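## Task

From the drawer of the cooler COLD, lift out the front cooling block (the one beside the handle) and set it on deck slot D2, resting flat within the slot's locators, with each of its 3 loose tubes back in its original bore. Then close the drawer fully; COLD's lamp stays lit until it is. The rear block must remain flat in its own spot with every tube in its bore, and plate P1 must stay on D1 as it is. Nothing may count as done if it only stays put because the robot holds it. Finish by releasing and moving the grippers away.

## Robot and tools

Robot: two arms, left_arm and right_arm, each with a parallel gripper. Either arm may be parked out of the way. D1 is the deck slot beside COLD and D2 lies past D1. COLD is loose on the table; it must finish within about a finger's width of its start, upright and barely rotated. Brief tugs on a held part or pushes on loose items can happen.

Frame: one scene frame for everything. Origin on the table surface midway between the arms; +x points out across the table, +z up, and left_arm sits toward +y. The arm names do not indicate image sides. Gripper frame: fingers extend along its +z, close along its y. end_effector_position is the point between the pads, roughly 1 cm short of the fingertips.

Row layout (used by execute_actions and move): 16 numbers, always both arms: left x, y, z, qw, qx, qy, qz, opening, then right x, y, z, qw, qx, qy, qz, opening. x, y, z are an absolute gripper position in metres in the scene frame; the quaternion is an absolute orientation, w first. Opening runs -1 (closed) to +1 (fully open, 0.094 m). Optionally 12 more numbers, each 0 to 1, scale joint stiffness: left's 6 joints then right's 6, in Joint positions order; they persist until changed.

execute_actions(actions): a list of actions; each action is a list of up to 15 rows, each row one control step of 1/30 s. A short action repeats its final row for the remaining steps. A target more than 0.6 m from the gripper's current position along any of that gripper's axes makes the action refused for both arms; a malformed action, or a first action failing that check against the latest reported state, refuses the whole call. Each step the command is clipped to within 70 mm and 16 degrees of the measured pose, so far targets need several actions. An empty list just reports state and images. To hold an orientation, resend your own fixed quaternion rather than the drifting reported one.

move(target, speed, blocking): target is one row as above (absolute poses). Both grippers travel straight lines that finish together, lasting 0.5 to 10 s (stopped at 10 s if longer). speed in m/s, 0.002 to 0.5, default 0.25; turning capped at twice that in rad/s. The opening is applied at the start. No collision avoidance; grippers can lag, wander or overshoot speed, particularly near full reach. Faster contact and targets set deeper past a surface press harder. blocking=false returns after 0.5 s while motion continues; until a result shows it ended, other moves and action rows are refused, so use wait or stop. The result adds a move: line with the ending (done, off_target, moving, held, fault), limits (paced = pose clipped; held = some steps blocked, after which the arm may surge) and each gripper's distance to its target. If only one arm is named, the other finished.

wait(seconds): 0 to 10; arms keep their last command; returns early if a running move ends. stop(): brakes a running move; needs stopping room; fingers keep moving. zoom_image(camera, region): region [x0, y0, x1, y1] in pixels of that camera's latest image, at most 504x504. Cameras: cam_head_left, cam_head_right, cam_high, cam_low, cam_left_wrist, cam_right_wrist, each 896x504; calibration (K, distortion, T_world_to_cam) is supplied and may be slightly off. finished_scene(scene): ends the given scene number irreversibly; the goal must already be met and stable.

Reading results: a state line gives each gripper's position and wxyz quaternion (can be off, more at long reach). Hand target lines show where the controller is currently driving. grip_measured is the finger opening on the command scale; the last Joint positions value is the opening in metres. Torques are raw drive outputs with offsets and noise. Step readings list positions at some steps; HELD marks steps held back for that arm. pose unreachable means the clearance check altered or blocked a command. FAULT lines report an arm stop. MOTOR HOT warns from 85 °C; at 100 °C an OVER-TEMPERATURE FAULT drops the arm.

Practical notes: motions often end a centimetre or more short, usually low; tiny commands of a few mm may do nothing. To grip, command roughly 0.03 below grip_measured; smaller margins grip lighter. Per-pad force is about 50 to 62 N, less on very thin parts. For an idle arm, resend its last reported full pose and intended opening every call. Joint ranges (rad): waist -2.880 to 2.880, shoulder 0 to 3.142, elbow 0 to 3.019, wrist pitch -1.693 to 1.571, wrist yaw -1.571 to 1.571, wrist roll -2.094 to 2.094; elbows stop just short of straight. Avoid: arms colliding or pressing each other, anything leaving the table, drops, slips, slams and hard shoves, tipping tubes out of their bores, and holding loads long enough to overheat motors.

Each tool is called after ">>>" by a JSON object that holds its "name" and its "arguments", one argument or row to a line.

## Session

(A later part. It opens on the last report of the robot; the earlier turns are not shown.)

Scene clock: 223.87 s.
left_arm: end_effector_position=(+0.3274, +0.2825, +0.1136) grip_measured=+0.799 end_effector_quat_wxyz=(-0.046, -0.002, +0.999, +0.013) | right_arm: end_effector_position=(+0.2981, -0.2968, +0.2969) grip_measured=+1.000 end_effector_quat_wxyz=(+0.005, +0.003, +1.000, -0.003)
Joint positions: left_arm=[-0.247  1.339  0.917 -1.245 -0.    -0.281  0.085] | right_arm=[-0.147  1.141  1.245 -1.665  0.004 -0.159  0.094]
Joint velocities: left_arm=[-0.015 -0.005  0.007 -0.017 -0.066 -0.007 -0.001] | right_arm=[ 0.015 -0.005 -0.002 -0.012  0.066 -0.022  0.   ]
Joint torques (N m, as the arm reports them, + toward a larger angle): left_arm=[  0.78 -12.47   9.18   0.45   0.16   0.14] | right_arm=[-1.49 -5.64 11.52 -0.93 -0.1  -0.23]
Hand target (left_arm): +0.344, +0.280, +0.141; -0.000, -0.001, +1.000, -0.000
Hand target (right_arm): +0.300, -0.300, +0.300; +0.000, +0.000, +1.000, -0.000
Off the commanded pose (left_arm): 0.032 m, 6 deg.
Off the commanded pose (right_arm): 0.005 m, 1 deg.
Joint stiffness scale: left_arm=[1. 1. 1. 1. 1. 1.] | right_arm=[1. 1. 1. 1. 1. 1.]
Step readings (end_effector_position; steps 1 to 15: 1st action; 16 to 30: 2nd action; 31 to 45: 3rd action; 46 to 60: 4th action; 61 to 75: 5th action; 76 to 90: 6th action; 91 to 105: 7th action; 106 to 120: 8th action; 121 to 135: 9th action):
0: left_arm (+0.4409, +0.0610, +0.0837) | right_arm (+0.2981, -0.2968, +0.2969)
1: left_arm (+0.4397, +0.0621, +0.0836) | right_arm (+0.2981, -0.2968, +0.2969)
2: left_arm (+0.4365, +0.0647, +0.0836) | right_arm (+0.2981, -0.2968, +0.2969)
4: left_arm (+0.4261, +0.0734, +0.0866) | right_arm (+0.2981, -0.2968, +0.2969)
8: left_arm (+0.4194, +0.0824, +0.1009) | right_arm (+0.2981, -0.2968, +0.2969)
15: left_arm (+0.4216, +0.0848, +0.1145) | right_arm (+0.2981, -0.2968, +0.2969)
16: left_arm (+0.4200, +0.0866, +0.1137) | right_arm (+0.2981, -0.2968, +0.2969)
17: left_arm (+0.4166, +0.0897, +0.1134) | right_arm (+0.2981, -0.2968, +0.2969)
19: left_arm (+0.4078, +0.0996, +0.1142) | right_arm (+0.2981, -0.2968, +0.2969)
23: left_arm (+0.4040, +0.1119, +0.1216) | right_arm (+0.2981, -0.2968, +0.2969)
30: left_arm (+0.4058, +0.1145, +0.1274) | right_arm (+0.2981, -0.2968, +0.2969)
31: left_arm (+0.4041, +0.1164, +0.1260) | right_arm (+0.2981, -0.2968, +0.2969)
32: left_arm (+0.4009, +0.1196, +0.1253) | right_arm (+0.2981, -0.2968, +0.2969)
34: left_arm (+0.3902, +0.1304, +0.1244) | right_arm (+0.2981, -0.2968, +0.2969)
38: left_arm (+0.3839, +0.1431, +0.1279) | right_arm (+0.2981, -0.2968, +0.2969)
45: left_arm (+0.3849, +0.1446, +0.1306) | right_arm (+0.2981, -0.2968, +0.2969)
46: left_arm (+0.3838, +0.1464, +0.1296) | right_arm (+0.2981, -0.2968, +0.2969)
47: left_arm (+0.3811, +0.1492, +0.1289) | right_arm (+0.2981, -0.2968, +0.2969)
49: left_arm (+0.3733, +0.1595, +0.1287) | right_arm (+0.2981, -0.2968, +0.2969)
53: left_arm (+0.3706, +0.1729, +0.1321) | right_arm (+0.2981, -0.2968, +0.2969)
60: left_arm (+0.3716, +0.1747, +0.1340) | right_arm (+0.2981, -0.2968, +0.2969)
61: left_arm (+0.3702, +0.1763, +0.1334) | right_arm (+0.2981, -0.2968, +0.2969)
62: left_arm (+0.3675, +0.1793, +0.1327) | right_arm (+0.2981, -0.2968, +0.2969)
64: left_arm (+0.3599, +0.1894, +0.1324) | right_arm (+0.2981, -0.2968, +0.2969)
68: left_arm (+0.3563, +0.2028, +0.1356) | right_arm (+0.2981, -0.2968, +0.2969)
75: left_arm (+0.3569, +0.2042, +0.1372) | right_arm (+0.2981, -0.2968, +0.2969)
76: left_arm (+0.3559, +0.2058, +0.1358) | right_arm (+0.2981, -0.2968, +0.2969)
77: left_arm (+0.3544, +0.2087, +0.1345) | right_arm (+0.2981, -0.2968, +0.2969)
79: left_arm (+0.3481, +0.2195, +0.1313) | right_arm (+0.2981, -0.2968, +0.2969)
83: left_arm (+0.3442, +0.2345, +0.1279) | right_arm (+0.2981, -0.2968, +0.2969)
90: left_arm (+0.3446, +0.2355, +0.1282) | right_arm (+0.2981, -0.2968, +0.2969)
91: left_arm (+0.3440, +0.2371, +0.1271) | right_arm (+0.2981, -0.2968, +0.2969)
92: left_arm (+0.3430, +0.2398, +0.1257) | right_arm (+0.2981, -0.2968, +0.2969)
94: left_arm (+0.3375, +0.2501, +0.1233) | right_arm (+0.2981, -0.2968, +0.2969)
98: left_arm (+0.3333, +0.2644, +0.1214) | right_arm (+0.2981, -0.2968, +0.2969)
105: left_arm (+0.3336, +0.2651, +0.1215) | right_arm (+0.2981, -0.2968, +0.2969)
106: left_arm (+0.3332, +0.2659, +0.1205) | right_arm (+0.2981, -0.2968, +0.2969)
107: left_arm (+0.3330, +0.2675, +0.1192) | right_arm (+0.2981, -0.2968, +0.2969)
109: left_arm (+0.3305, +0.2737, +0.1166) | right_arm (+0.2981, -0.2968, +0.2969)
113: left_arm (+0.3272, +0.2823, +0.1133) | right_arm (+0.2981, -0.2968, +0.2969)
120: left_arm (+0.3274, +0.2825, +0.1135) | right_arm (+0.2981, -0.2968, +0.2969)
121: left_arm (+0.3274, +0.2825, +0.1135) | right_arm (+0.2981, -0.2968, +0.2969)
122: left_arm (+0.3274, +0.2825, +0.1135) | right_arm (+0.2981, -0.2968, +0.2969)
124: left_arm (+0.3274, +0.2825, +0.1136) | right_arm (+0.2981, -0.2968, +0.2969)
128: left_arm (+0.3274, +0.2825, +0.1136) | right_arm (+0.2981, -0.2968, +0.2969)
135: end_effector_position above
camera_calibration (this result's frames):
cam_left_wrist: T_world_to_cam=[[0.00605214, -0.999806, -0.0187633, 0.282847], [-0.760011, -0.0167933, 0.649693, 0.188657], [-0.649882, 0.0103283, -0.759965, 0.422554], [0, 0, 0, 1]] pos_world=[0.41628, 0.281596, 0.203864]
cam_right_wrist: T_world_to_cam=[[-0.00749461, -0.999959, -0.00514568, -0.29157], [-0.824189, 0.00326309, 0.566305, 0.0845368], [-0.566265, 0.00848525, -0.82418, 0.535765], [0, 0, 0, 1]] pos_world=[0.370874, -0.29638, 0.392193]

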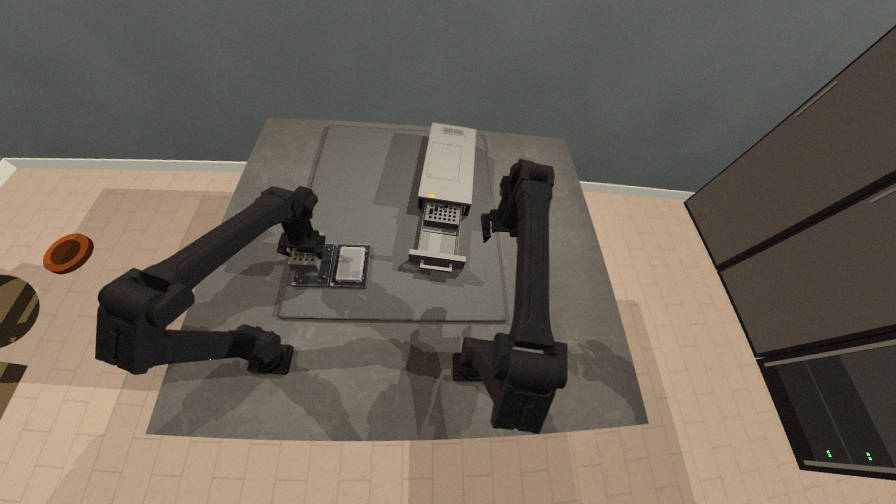

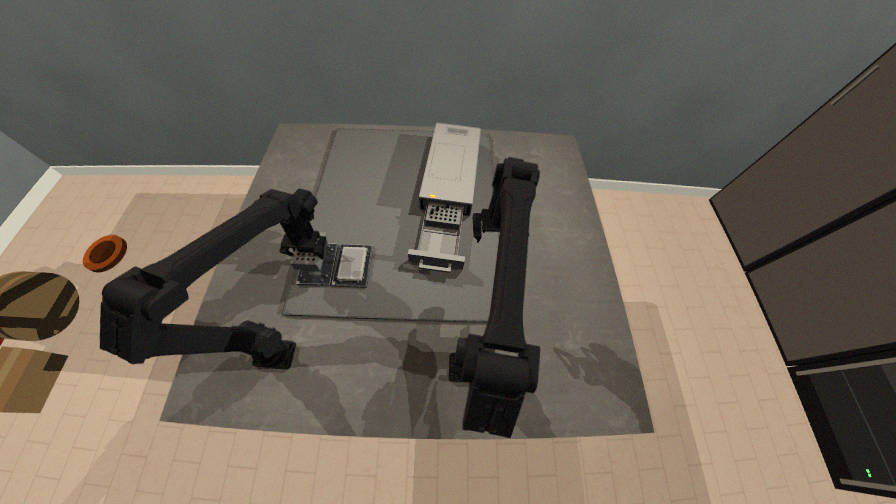

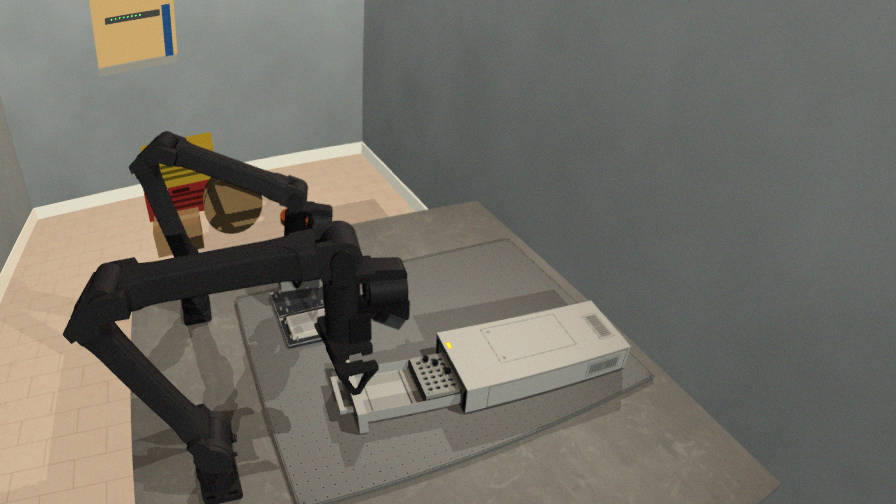

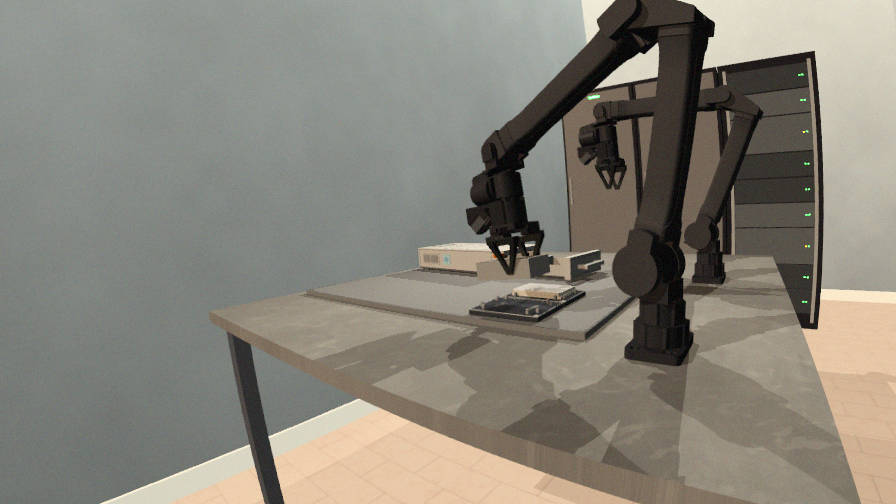

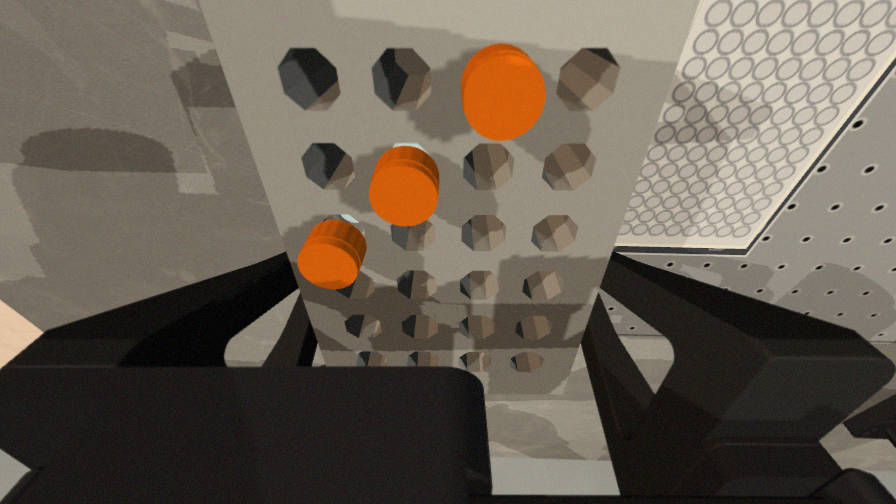

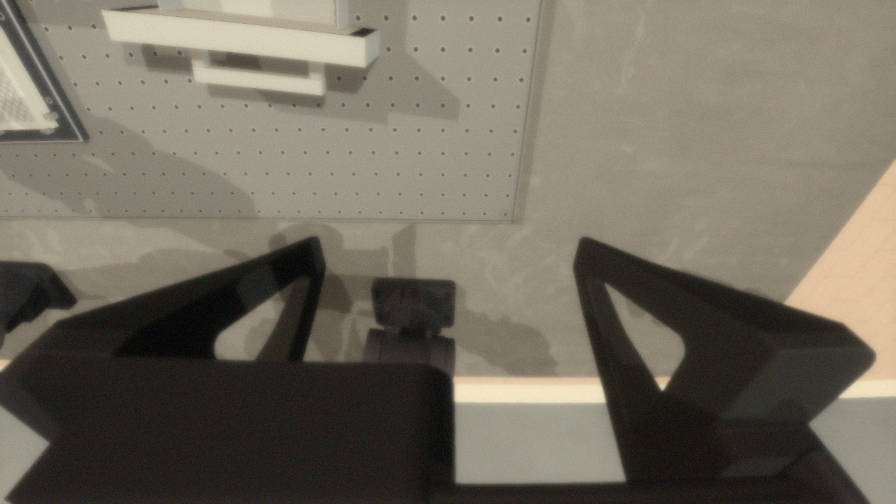

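>>> {"name": "execute_actions", "arguments": {
  "actions": [
    [[0.355,0.28,0.12,0.03,0,1,-0.008,0.5,0.25,-0.4,0.3,0,0,1,0,1]],
    [[0.36,0.28,0.105,0.04,0,1,-0.01,0.5,0.2,-0.45,0.3,0,0,1,0,1]],
    [[0.36,0.28,0.09,0.04,0,1,-0.01,0.5,0.2,-0.45,0.3,0,0,1,0,1]],
    [[0.36,0.28,0.09,0.04,0,1,-0.01,0.5,0.2,-0.45,0.3,0,0,1,0,1]]
  ]
}}

Scene clock: 231.50 s.
left_arm: end_effector_position=(+0.3378, +0.2806, +0.0699) grip_measured=+0.799 end_effector_quat_wxyz=(+0.000, +0.002, +1.000, +0.000) | right_arm: end_effector_position=(+0.2012, -0.4544, +0.3003) grip_measured=+1.000 end_effector_quat_wxyz=(+0.005, +0.011, +1.000, -0.007)
Joint positions: left_arm=[-0.244  1.364  0.815 -1.021 -0.    -0.27   0.085] | right_arm=[-0.77   1.102  1.225 -1.678  0.003 -0.766  0.094]
Joint velocities: left_arm=[-0.005 -0.015 -0.012 -0.002  0.037 -0.022 -0.001] | right_arm=[-0.015 -0.005 -0.022 -0.002 -0.022  0.022  0.   ]
Joint torques (N m, as the arm reports them, + toward a larger angle): left_arm=[  1.31 -10.5    8.78   0.95   0.1    0.14] | right_arm=[-0.42 -6.1   9.9  -0.96 -0.13 -0.23]
Hand target (left_arm): +0.359, +0.280, +0.091; +0.040, -0.000, +0.999, -0.010
Hand target (right_arm): +0.200, -0.450, +0.300; +0.000, +0.000, +1.000, -0.000
Off the commanded pose (left_arm): 0.030 m, 5 deg.
Off the commanded pose (right_arm): 0.005 m, 2 deg.
Joint stiffness scale: left_arm=[1. 1. 1. 1. 1. 1.] | right_arm=[1. 1. 1. 1. 1. 1.]
Step readings (end_effector_position; steps 1 to 15: 1st action; 16 to 30: 2nd action; 31 to 45: 3rd action; 46 to 60: 4th action):
0: left_arm (+0.3274, +0.2825, +0.1136) | right_arm (+0.2981, -0.2968, +0.2969)
1: left_arm (+0.3287, +0.2821, +0.1116) | right_arm (+0.2968, -0.3004, +0.2969)
2: left_arm (+0.3322, +0.2811, +0.1086) | right_arm (+0.2931, -0.3093, +0.2965)
4: left_arm (+0.3362, +0.2799, +0.1027) | right_arm (+0.2808, -0.3386, +0.2968)
8: left_arm (+0.3348, +0.2804, +0.0977) | right_arm (+0.2524, -0.3969, +0.2989)
15: left_arm (+0.3349, +0.2803, +0.0973) | right_arm (+0.2474, -0.4051, +0.2989)
16: left_arm (+0.3357, +0.2802, +0.0961) | right_arm (+0.2452, -0.4074, +0.2990)
17: left_arm (+0.3379, +0.2797, +0.0942) | right_arm (+0.2391, -0.4140, +0.2987)
19: left_arm (+0.3403, +0.2793, +0.0900) | right_arm (+0.2216, -0.4332, +0.2993)
23: left_arm (+0.3393, +0.2801, +0.0861) | right_arm (+0.2004, -0.4553, +0.3003)
30: left_arm (+0.3388, +0.2803, +0.0857) | right_arm (+0.2003, -0.4553, +0.3003)
31: left_arm (+0.3392, +0.2802, +0.0846) | right_arm (+0.2008, -0.4549, +0.3003)
32: left_arm (+0.3407, +0.2797, +0.0830) | right_arm (+0.2010, -0.4546, +0.3003)
34: left_arm (+0.3416, +0.2795, +0.0783) | right_arm (+0.2012, -0.4544, +0.3003)
38: left_arm (+0.3390, +0.2802, +0.0714) | right_arm (+0.2012, -0.4544, +0.3003)
45: left_arm (+0.3378, +0.2806, +0.0699) | right_arm (+0.2012, -0.4544, +0.3003)
46: left_arm (+0.3378, +0.2806, +0.0699) | right_arm (+0.2012, -0.4544, +0.3003)
47: left_arm (+0.3378, +0.2806, +0.0699) | right_arm (+0.2012, -0.4544, +0.3003)
49: left_arm (+0.3378, +0.2806, +0.0699) | right_arm (+0.2012, -0.4544, +0.3003)
53: left_arm (+0.3378, +0.2806, +0.0699) | right_arm (+0.2012, -0.4544, +0.3003)
60: end_effector_position above
camera_calibration (this result's frames):
cam_left_wrist: T_world_to_cam=[[-0.00108888, -0.999965, 0.00829237, 0.280637], [-0.817177, 0.00566938, 0.576359, 0.243054], [-0.576386, -0.00614875, -0.817154, 0.379965], [0, 0, 0, 1]] pos_world=[0.41793, 0.281586, 0.168077]
cam_right_wrist: T_world_to_cam=[[-0.0243199, -0.999699, 0.00321522, -0.448895], [-0.824228, 0.021871, 0.565836, 0.0118864], [-0.565736, 0.011111, -0.824512, 0.486169], [0, 0, 0, 1]] pos_world=[0.273923, -0.454421, 0.395569]

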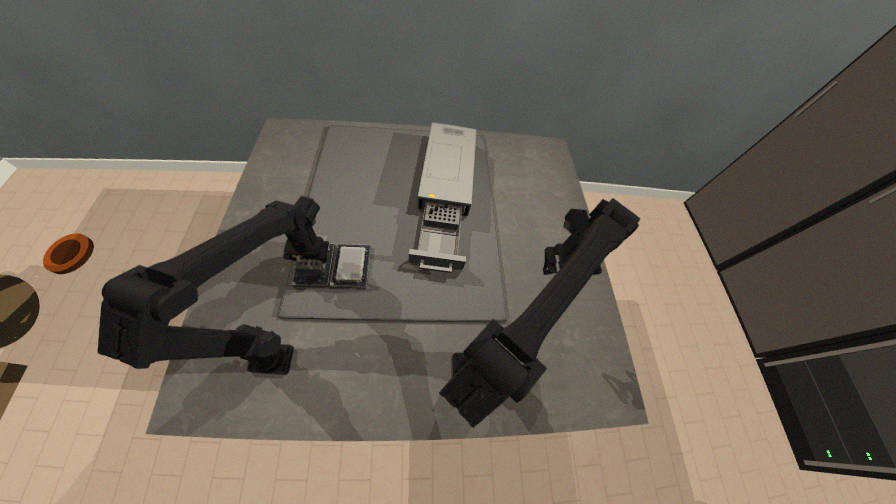

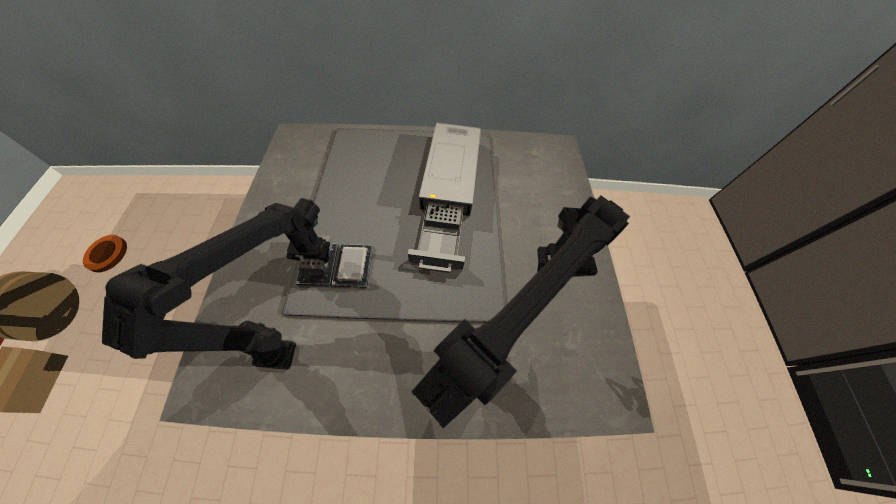

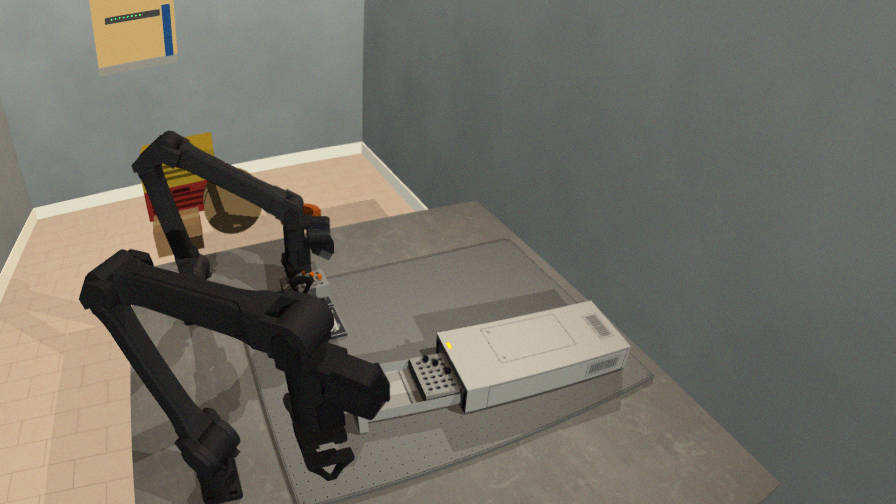

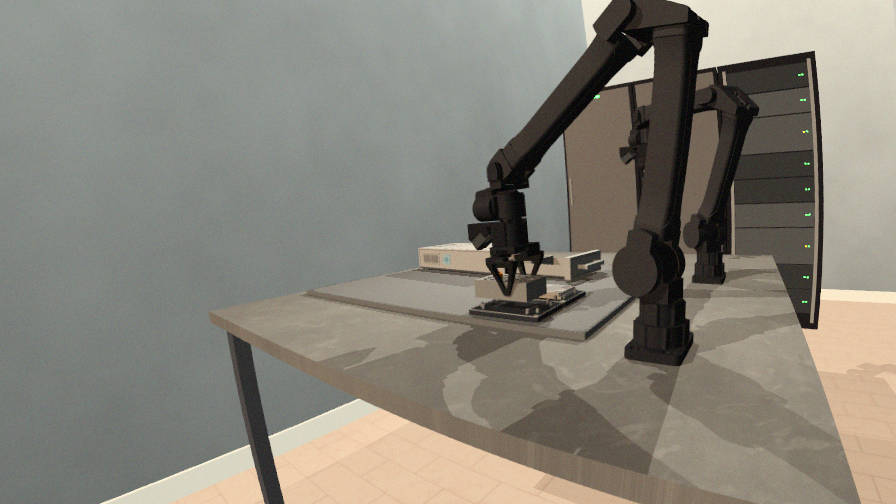

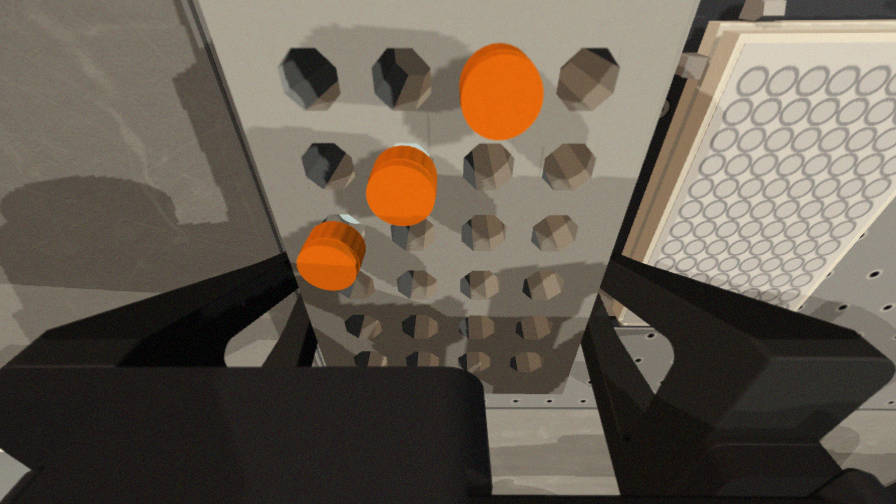

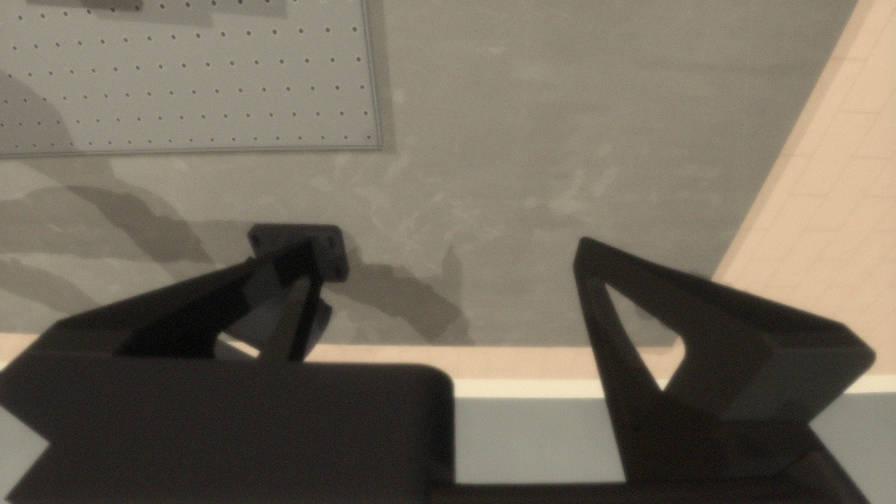

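>>> {"name": "zoom_image", "arguments": {
  "camera": "cam_low",
  "region": [440,240,600,330]
}}

>>> {"name": "zoom_image", "arguments": {
  "camera": "cam_head_left",
  "region": [270,220,390,300]
}}

Region (440, 240, 600, 330) of cam_low's 896x504 image, scaled by 3.150, with more detail than that image has; it fills the top 284 rows of this view, and the rest is white.

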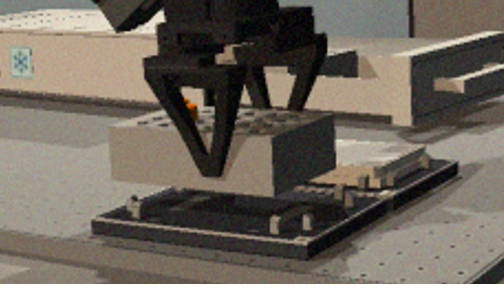

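Region (270, 220, 390, 300) of cam_head_left's 896x504 image, scaled by 4.200, with more detail than that image has.

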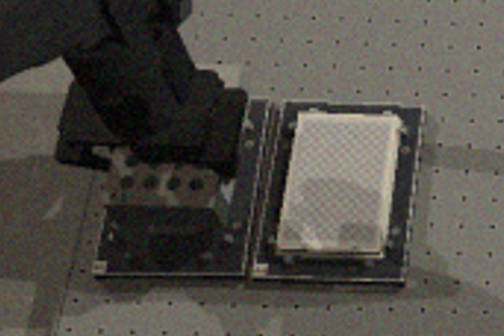

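>>> {"name": "execute_actions", "arguments": {
  "actions": [
    [[0.348,0.28,0.088,0.04,0,1,-0.01,0.5,0.2,-0.45,0.3,0,0,1,0,1]],
    [[0.348,0.28,0.08,0.04,0,1,-0.01,0.5,0.2,-0.45,0.3,0,0,1,0,1]],
    [[0.348,0.28,0.08,0.04,0,1,-0.01,0.5,0.2,-0.45,0.3,0,0,1,0,1]]
  ]
}}

>>> {"name": "zoom_image", "arguments": {
  "camera": "cam_low",
  "region": [440,240,600,330]
}}

Scene clock: 240.57 s.
left_arm: end_effector_position=(+0.3276, +0.2834, +0.0599) grip_measured=+0.799 end_effector_quat_wxyz=(-0.001, +0.002, +1.000, +0.001) | right_arm: end_effector_position=(+0.2012, -0.4544, +0.3003) grip_measured=+1.000 end_effector_quat_wxyz=(+0.005, +0.011, +1.000, -0.007)
Joint positions: left_arm=[-0.244  1.355  0.775 -0.994 -0.    -0.27   0.085] | right_arm=[-0.77   1.102  1.225 -1.678  0.003 -0.766  0.094]
Joint velocities: left_arm=[ 0.005 -0.024 -0.017 -0.022  0.037 -0.051  0.   ] | right_arm=[-0.005  0.005 -0.002 -0.017 -0.037  0.007  0.   ]
Joint torques (N m, as the arm reports them, + toward a larger angle): left_arm=[  0.63 -10.83   8.31   1.01   0.11   0.05] | right_arm=[-0.41 -6.11  9.89 -0.96 -0.13 -0.24]
Hand target (left_arm): +0.347, +0.280, +0.081; +0.040, -0.000, +0.999, -0.010
Hand target (right_arm): +0.200, -0.450, +0.300; +0.000, +0.000, +1.000, -0.000
Off the commanded pose (left_arm): 0.029 m, 5 deg.
Off the commanded pose (right_arm): 0.005 m, 2 deg.
Joint stiffness scale: left_arm=[1. 1. 1. 1. 1. 1.] | right_arm=[1. 1. 1. 1. 1. 1.]
Step readings (end_effector_position; steps 1 to 15: 1st action; 16 to 30: 2nd action; 31 to 45: 3rd action):
0: left_arm (+0.3378, +0.2806, +0.0699) | right_arm (+0.2012, -0.4544, +0.3003)
1: left_arm (+0.3371, +0.2808, +0.0692) | right_arm (+0.2012, -0.4544, +0.3003)
2: left_arm (+0.3364, +0.2810, +0.0684) | right_arm (+0.2012, -0.4544, +0.3003)
4: left_arm (+0.3324, +0.2821, +0.0660) | right_arm (+0.2012, -0.4544, +0.3003)
8: left_arm (+0.3264, +0.2838, +0.0619) | right_arm (+0.2012, -0.4544, +0.3003)
15: left_arm (+0.3259, +0.2839, +0.0618) | right_arm (+0.2012, -0.4544, +0.3003)
16: left_arm (+0.3262, +0.2838, +0.0616) | right_arm (+0.2012, -0.4544, +0.3003)
17: left_arm (+0.3270, +0.2836, +0.0612) | right_arm (+0.2012, -0.4544, +0.3003)
19: left_arm (+0.3276, +0.2834, +0.0603) | right_arm (+0.2012, -0.4544, +0.3003)
23: left_arm (+0.3276, +0.2834, +0.0599) | right_arm (+0.2012, -0.4544, +0.3003)
30: left_arm (+0.3276, +0.2834, +0.0599) | right_arm (+0.2012, -0.4544, +0.3003)
31: left_arm (+0.3276, +0.2834, +0.0599) | right_arm (+0.2012, -0.4544, +0.3003)
32: left_arm (+0.3276, +0.2834, +0.0599) | right_arm (+0.2012, -0.4544, +0.3003)
34: left_arm (+0.3276, +0.2834, +0.0599) | right_arm (+0.2012, -0.4544, +0.3003)
38: left_arm (+0.3276, +0.2834, +0.0599) | right_arm (+0.2012, -0.4544, +0.3003)
45: end_effector_position above
camera_calibration (this result's frames):
cam_left_wrist: T_world_to_cam=[[-0.00106572, -0.999972, 0.00747127, 0.283612], [-0.81548, 0.00519331, 0.578762, 0.239961], [-0.578785, -0.00547587, -0.815462, 0.366357], [0, 0, 0, 1]] pos_world=[0.408028, 0.284363, 0.157751]
cam_right_wrist: T_world_to_cam=[[-0.0243199, -0.999699, 0.00321522, -0.448895], [-0.824228, 0.021871, 0.565836, 0.0118864], [-0.565736, 0.011111, -0.824512, 0.486169], [0, 0, 0, 1]] pos_world=[0.273923, -0.454421, 0.395569]

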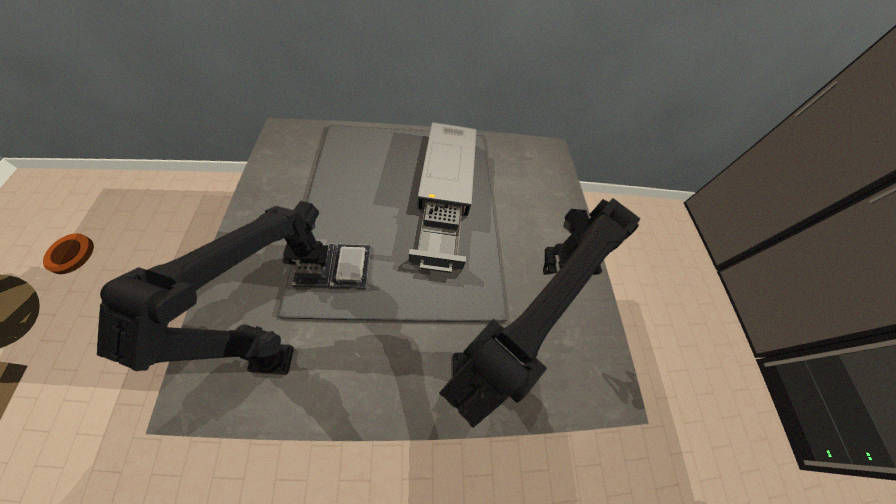

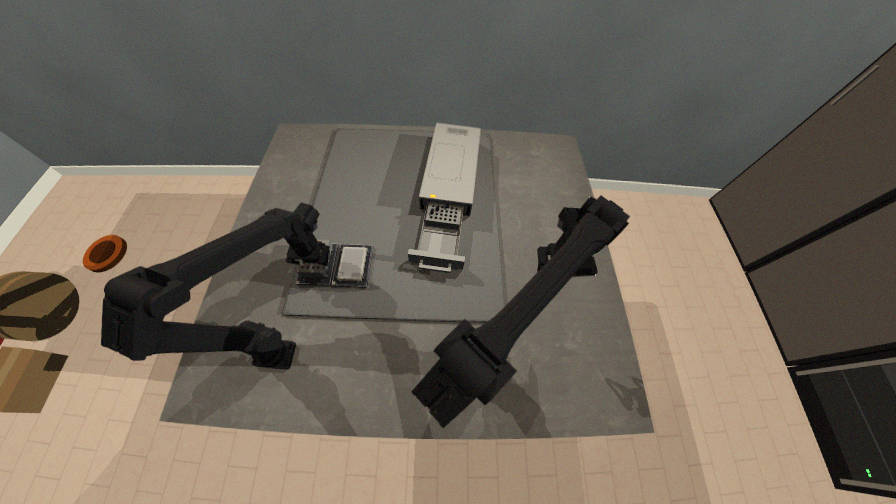

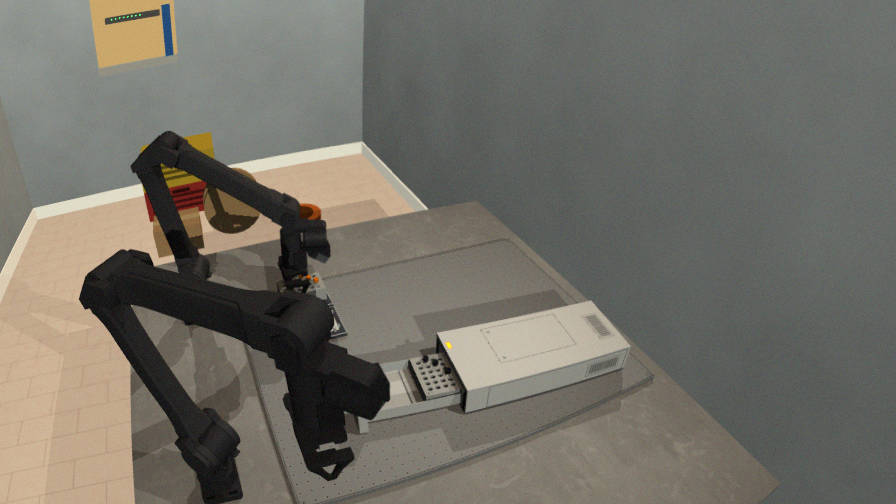

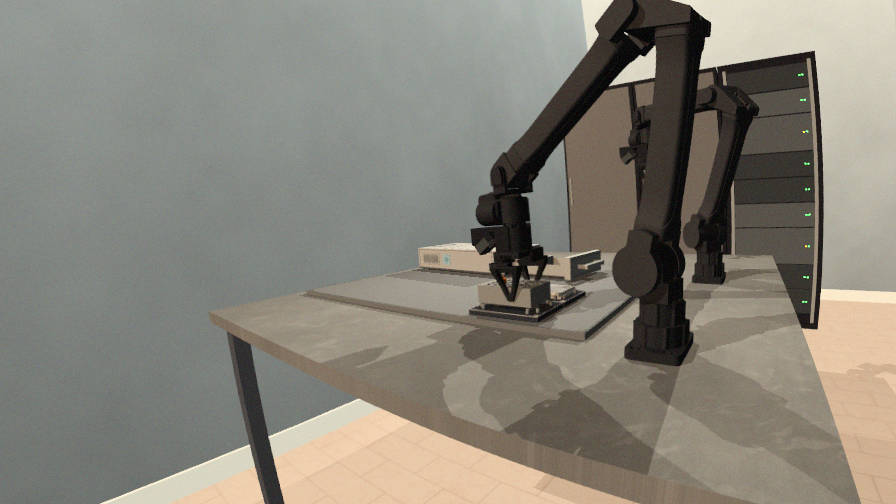

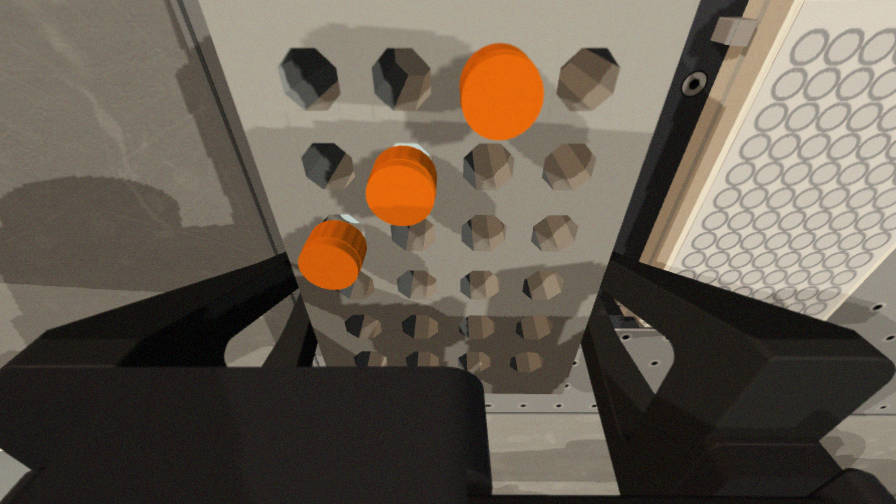

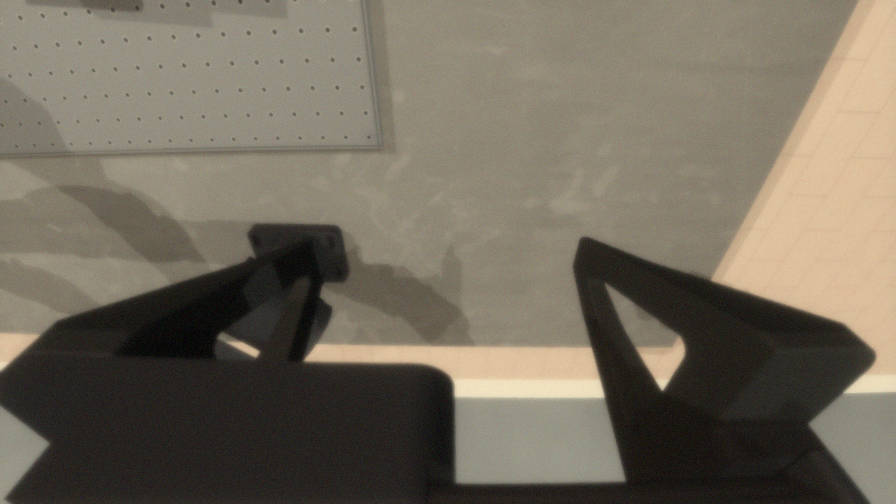

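Region (440, 240, 600, 330) of cam_low's 896x504 image, scaled by 3.150, with more detail than that image has; it fills the top 284 rows of this view, and the rest is white.

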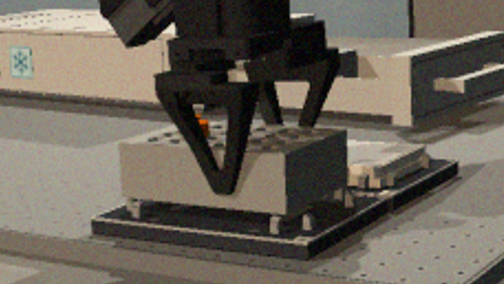

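>>> {"name": "execute_actions", "arguments": {
  "actions": [
    [[0.348,0.278,0.09,0.04,0,1,-0.01,0.5,0.2,-0.45,0.3,0,0,1,0,1]],
    [[0.348,0.27,0.09,0.04,0,1,-0.01,0.5,0.2,-0.45,0.3,0,0,1,0,1]],
    [[0.348,0.27,0.09,0.04,0,1,-0.01,0.5,0.2,-0.45,0.3,0,0,1,0,1]]
  ]
}}

>>> {"name": "zoom_image", "arguments": {
  "camera": "cam_low",
  "region": [440,240,600,330]
}}

Scene clock: 245.50 s.
left_arm: end_effector_position=(+0.3267, +0.2803, +0.0599) grip_measured=+0.799 end_effector_quat_wxyz=(-0.001, -0.002, +1.000, +0.001) | right_arm: end_effector_position=(+0.2012, -0.4544, +0.3003) grip_measured=+1.000 end_effector_quat_wxyz=(+0.005, +0.011, +1.000, -0.007)
Joint positions: left_arm=[-0.254  1.355  0.775 -0.994 -0.    -0.286  0.085] | right_arm=[-0.77   1.102  1.225 -1.678  0.003 -0.766  0.094]
Joint velocities: left_arm=[-0.005  0.005  0.007 -0.007 -0.007 -0.007 -0.   ] | right_arm=[-0.005 -0.005 -0.022 -0.002  0.022 -0.037  0.   ]
Joint torques (N m, as the arm reports them, + toward a larger angle): left_arm=[ -0.86 -11.54   9.77  -0.28   0.08  -0.08] | right_arm=[-0.4  -6.1   9.89 -0.96 -0.13 -0.23]
Hand target (left_arm): +0.346, +0.270, +0.090; +0.040, -0.000, +0.999, -0.011
Hand target (right_arm): +0.200, -0.450, +0.300; +0.000, +0.000, +1.000, -0.000
Off the commanded pose (left_arm): 0.038 m, 5 deg.
Off the commanded pose (right_arm): 0.005 m, 2 deg.
Joint stiffness scale: left_arm=[1. 1. 1. 1. 1. 1.] | right_arm=[1. 1. 1. 1. 1. 1.]
Step readings (end_effector_position; steps 1 to 15: 1st action; 16 to 30: 2nd action; 31 to 45: 3rd action):
0: left_arm (+0.3276, +0.2834, +0.0599) | right_arm (+0.2012, -0.4544, +0.3003)
1: left_arm (+0.3276, +0.2834, +0.0599) | right_arm (+0.2012, -0.4544, +0.3003)
2: left_arm (+0.3276, +0.2834, +0.0599) | right_arm (+0.2012, -0.4544, +0.3003)
4: left_arm (+0.3276, +0.2834, +0.0599) | right_arm (+0.2012, -0.4544, +0.3003)
8: left_arm (+0.3276, +0.2834, +0.0599) | right_arm (+0.2012, -0.4544, +0.3003)
15: left_arm (+0.3276, +0.2834, +0.0599) | right_arm (+0.2012, -0.4544, +0.3003)
16: left_arm (+0.3276, +0.2833, +0.0599) | right_arm (+0.2012, -0.4544, +0.3003)
17: left_arm (+0.3275, +0.2829, +0.0599) | right_arm (+0.2012, -0.4544, +0.3003)
19: left_arm (+0.3271, +0.2818, +0.0599) | right_arm (+0.2012, -0.4544, +0.3003)
23: left_arm (+0.3267, +0.2804, +0.0599) | right_arm (+0.2012, -0.4544, +0.3003)
30: left_arm (+0.3267, +0.2803, +0.0599) | right_arm (+0.2012, -0.4544, +0.3003)
31: left_arm (+0.3267, +0.2803, +0.0599) | right_arm (+0.2012, -0.4544, +0.3003)
32: left_arm (+0.3267, +0.2803, +0.0599) | right_arm (+0.2012, -0.4544, +0.3003)
34: left_arm (+0.3267, +0.2803, +0.0599) | right_arm (+0.2012, -0.4544, +0.3003)
38: left_arm (+0.3267, +0.2803, +0.0599) | right_arm (+0.2012, -0.4544, +0.3003)
45: end_effector_position above
camera_calibration (this result's frames):
cam_left_wrist: T_world_to_cam=[[0.00503751, -0.99996, 0.00743166, 0.27851], [-0.815506, 0.000192947, 0.578748, 0.240661], [-0.578726, -0.00897602, -0.815472, 0.366787], [0, 0, 0, 1]] pos_world=[0.407127, 0.281745, 0.157752]
cam_right_wrist: T_world_to_cam=[[-0.0243199, -0.999699, 0.00321522, -0.448895], [-0.824228, 0.021871, 0.565836, 0.0118864], [-0.565736, 0.011111, -0.824512, 0.486169], [0, 0, 0, 1]] pos_world=[0.273923, -0.454421, 0.395569]

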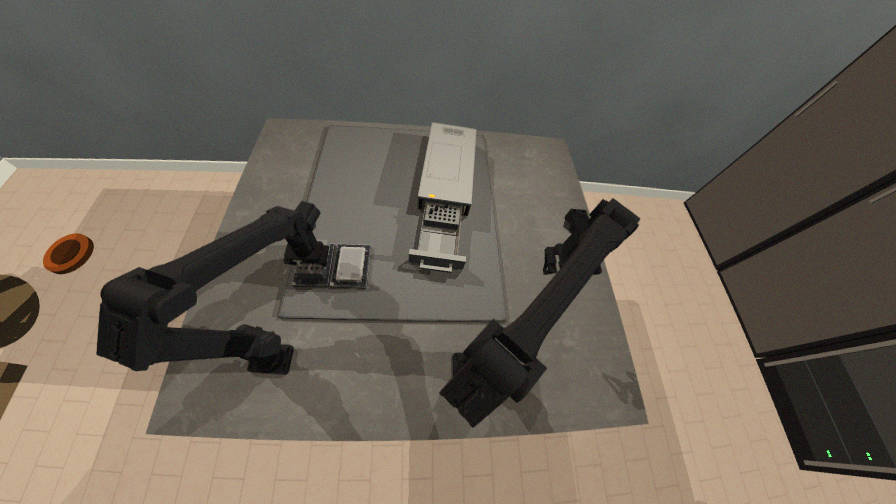

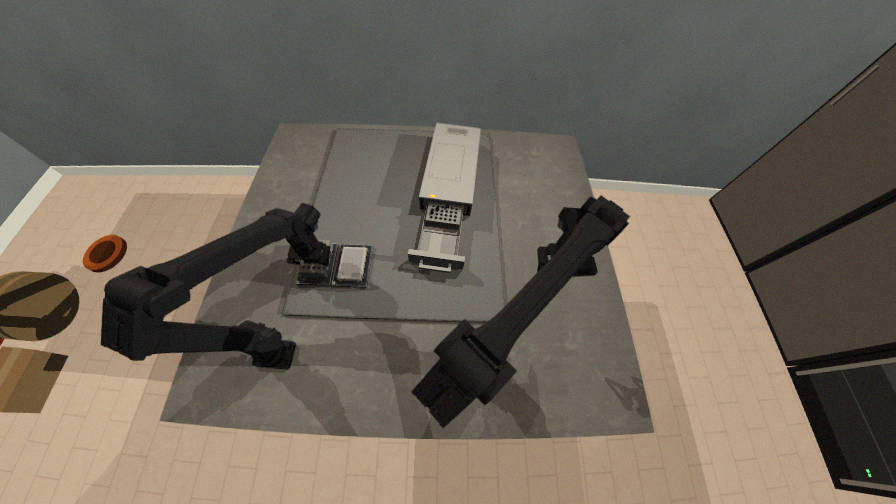

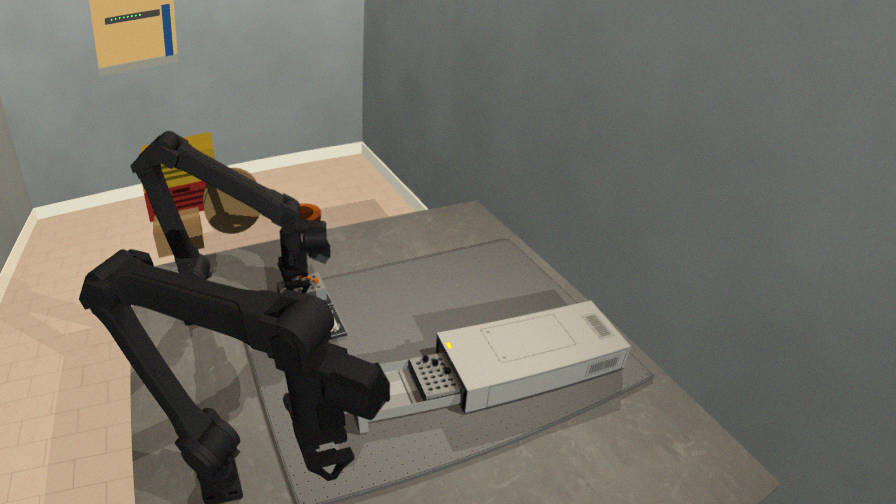

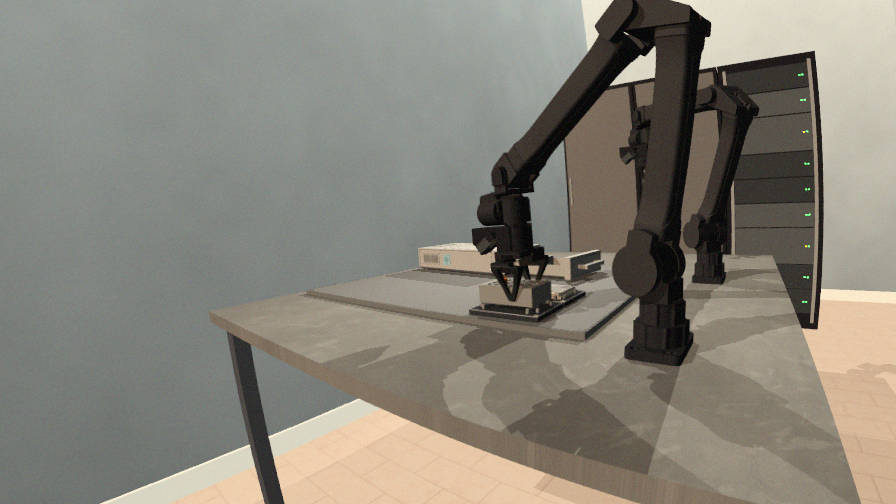

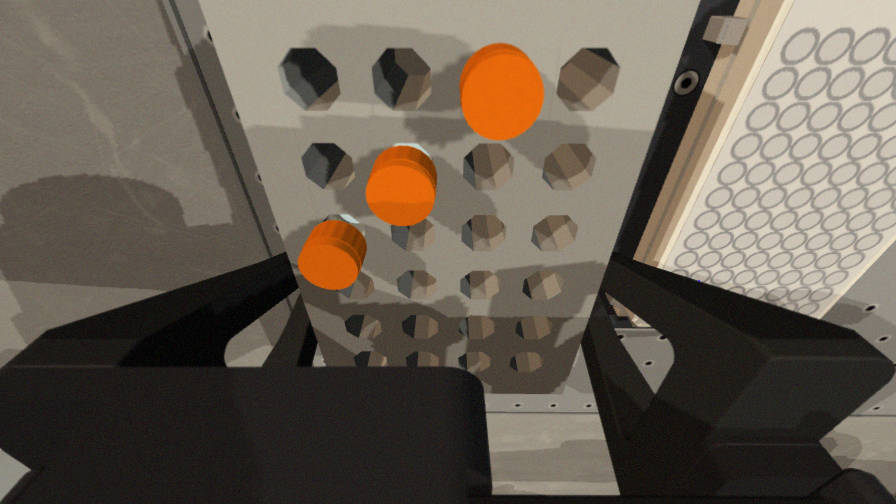

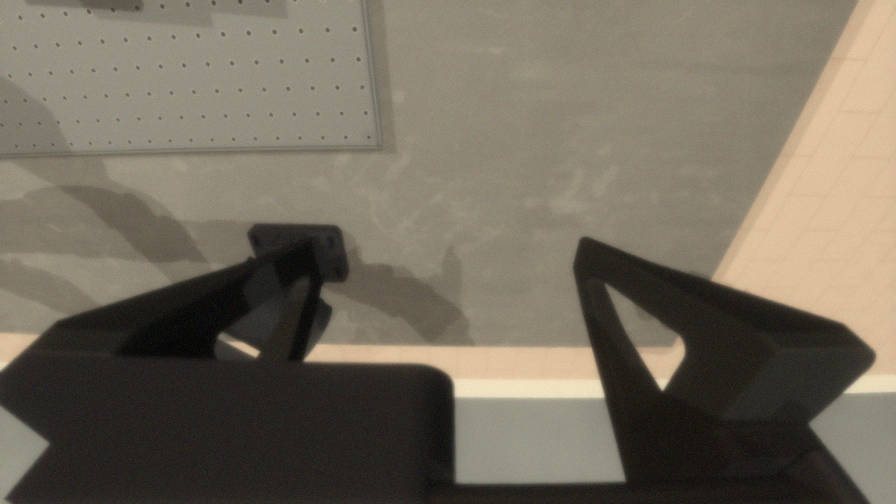

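Region (440, 240, 600, 330) of cam_low's 896x504 image, scaled by 3.150, with more detail than that image has; it fills the top 284 rows of this view, and the rest is white.

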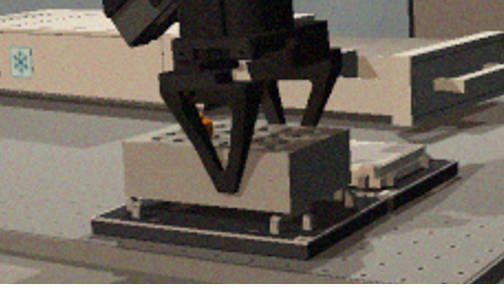

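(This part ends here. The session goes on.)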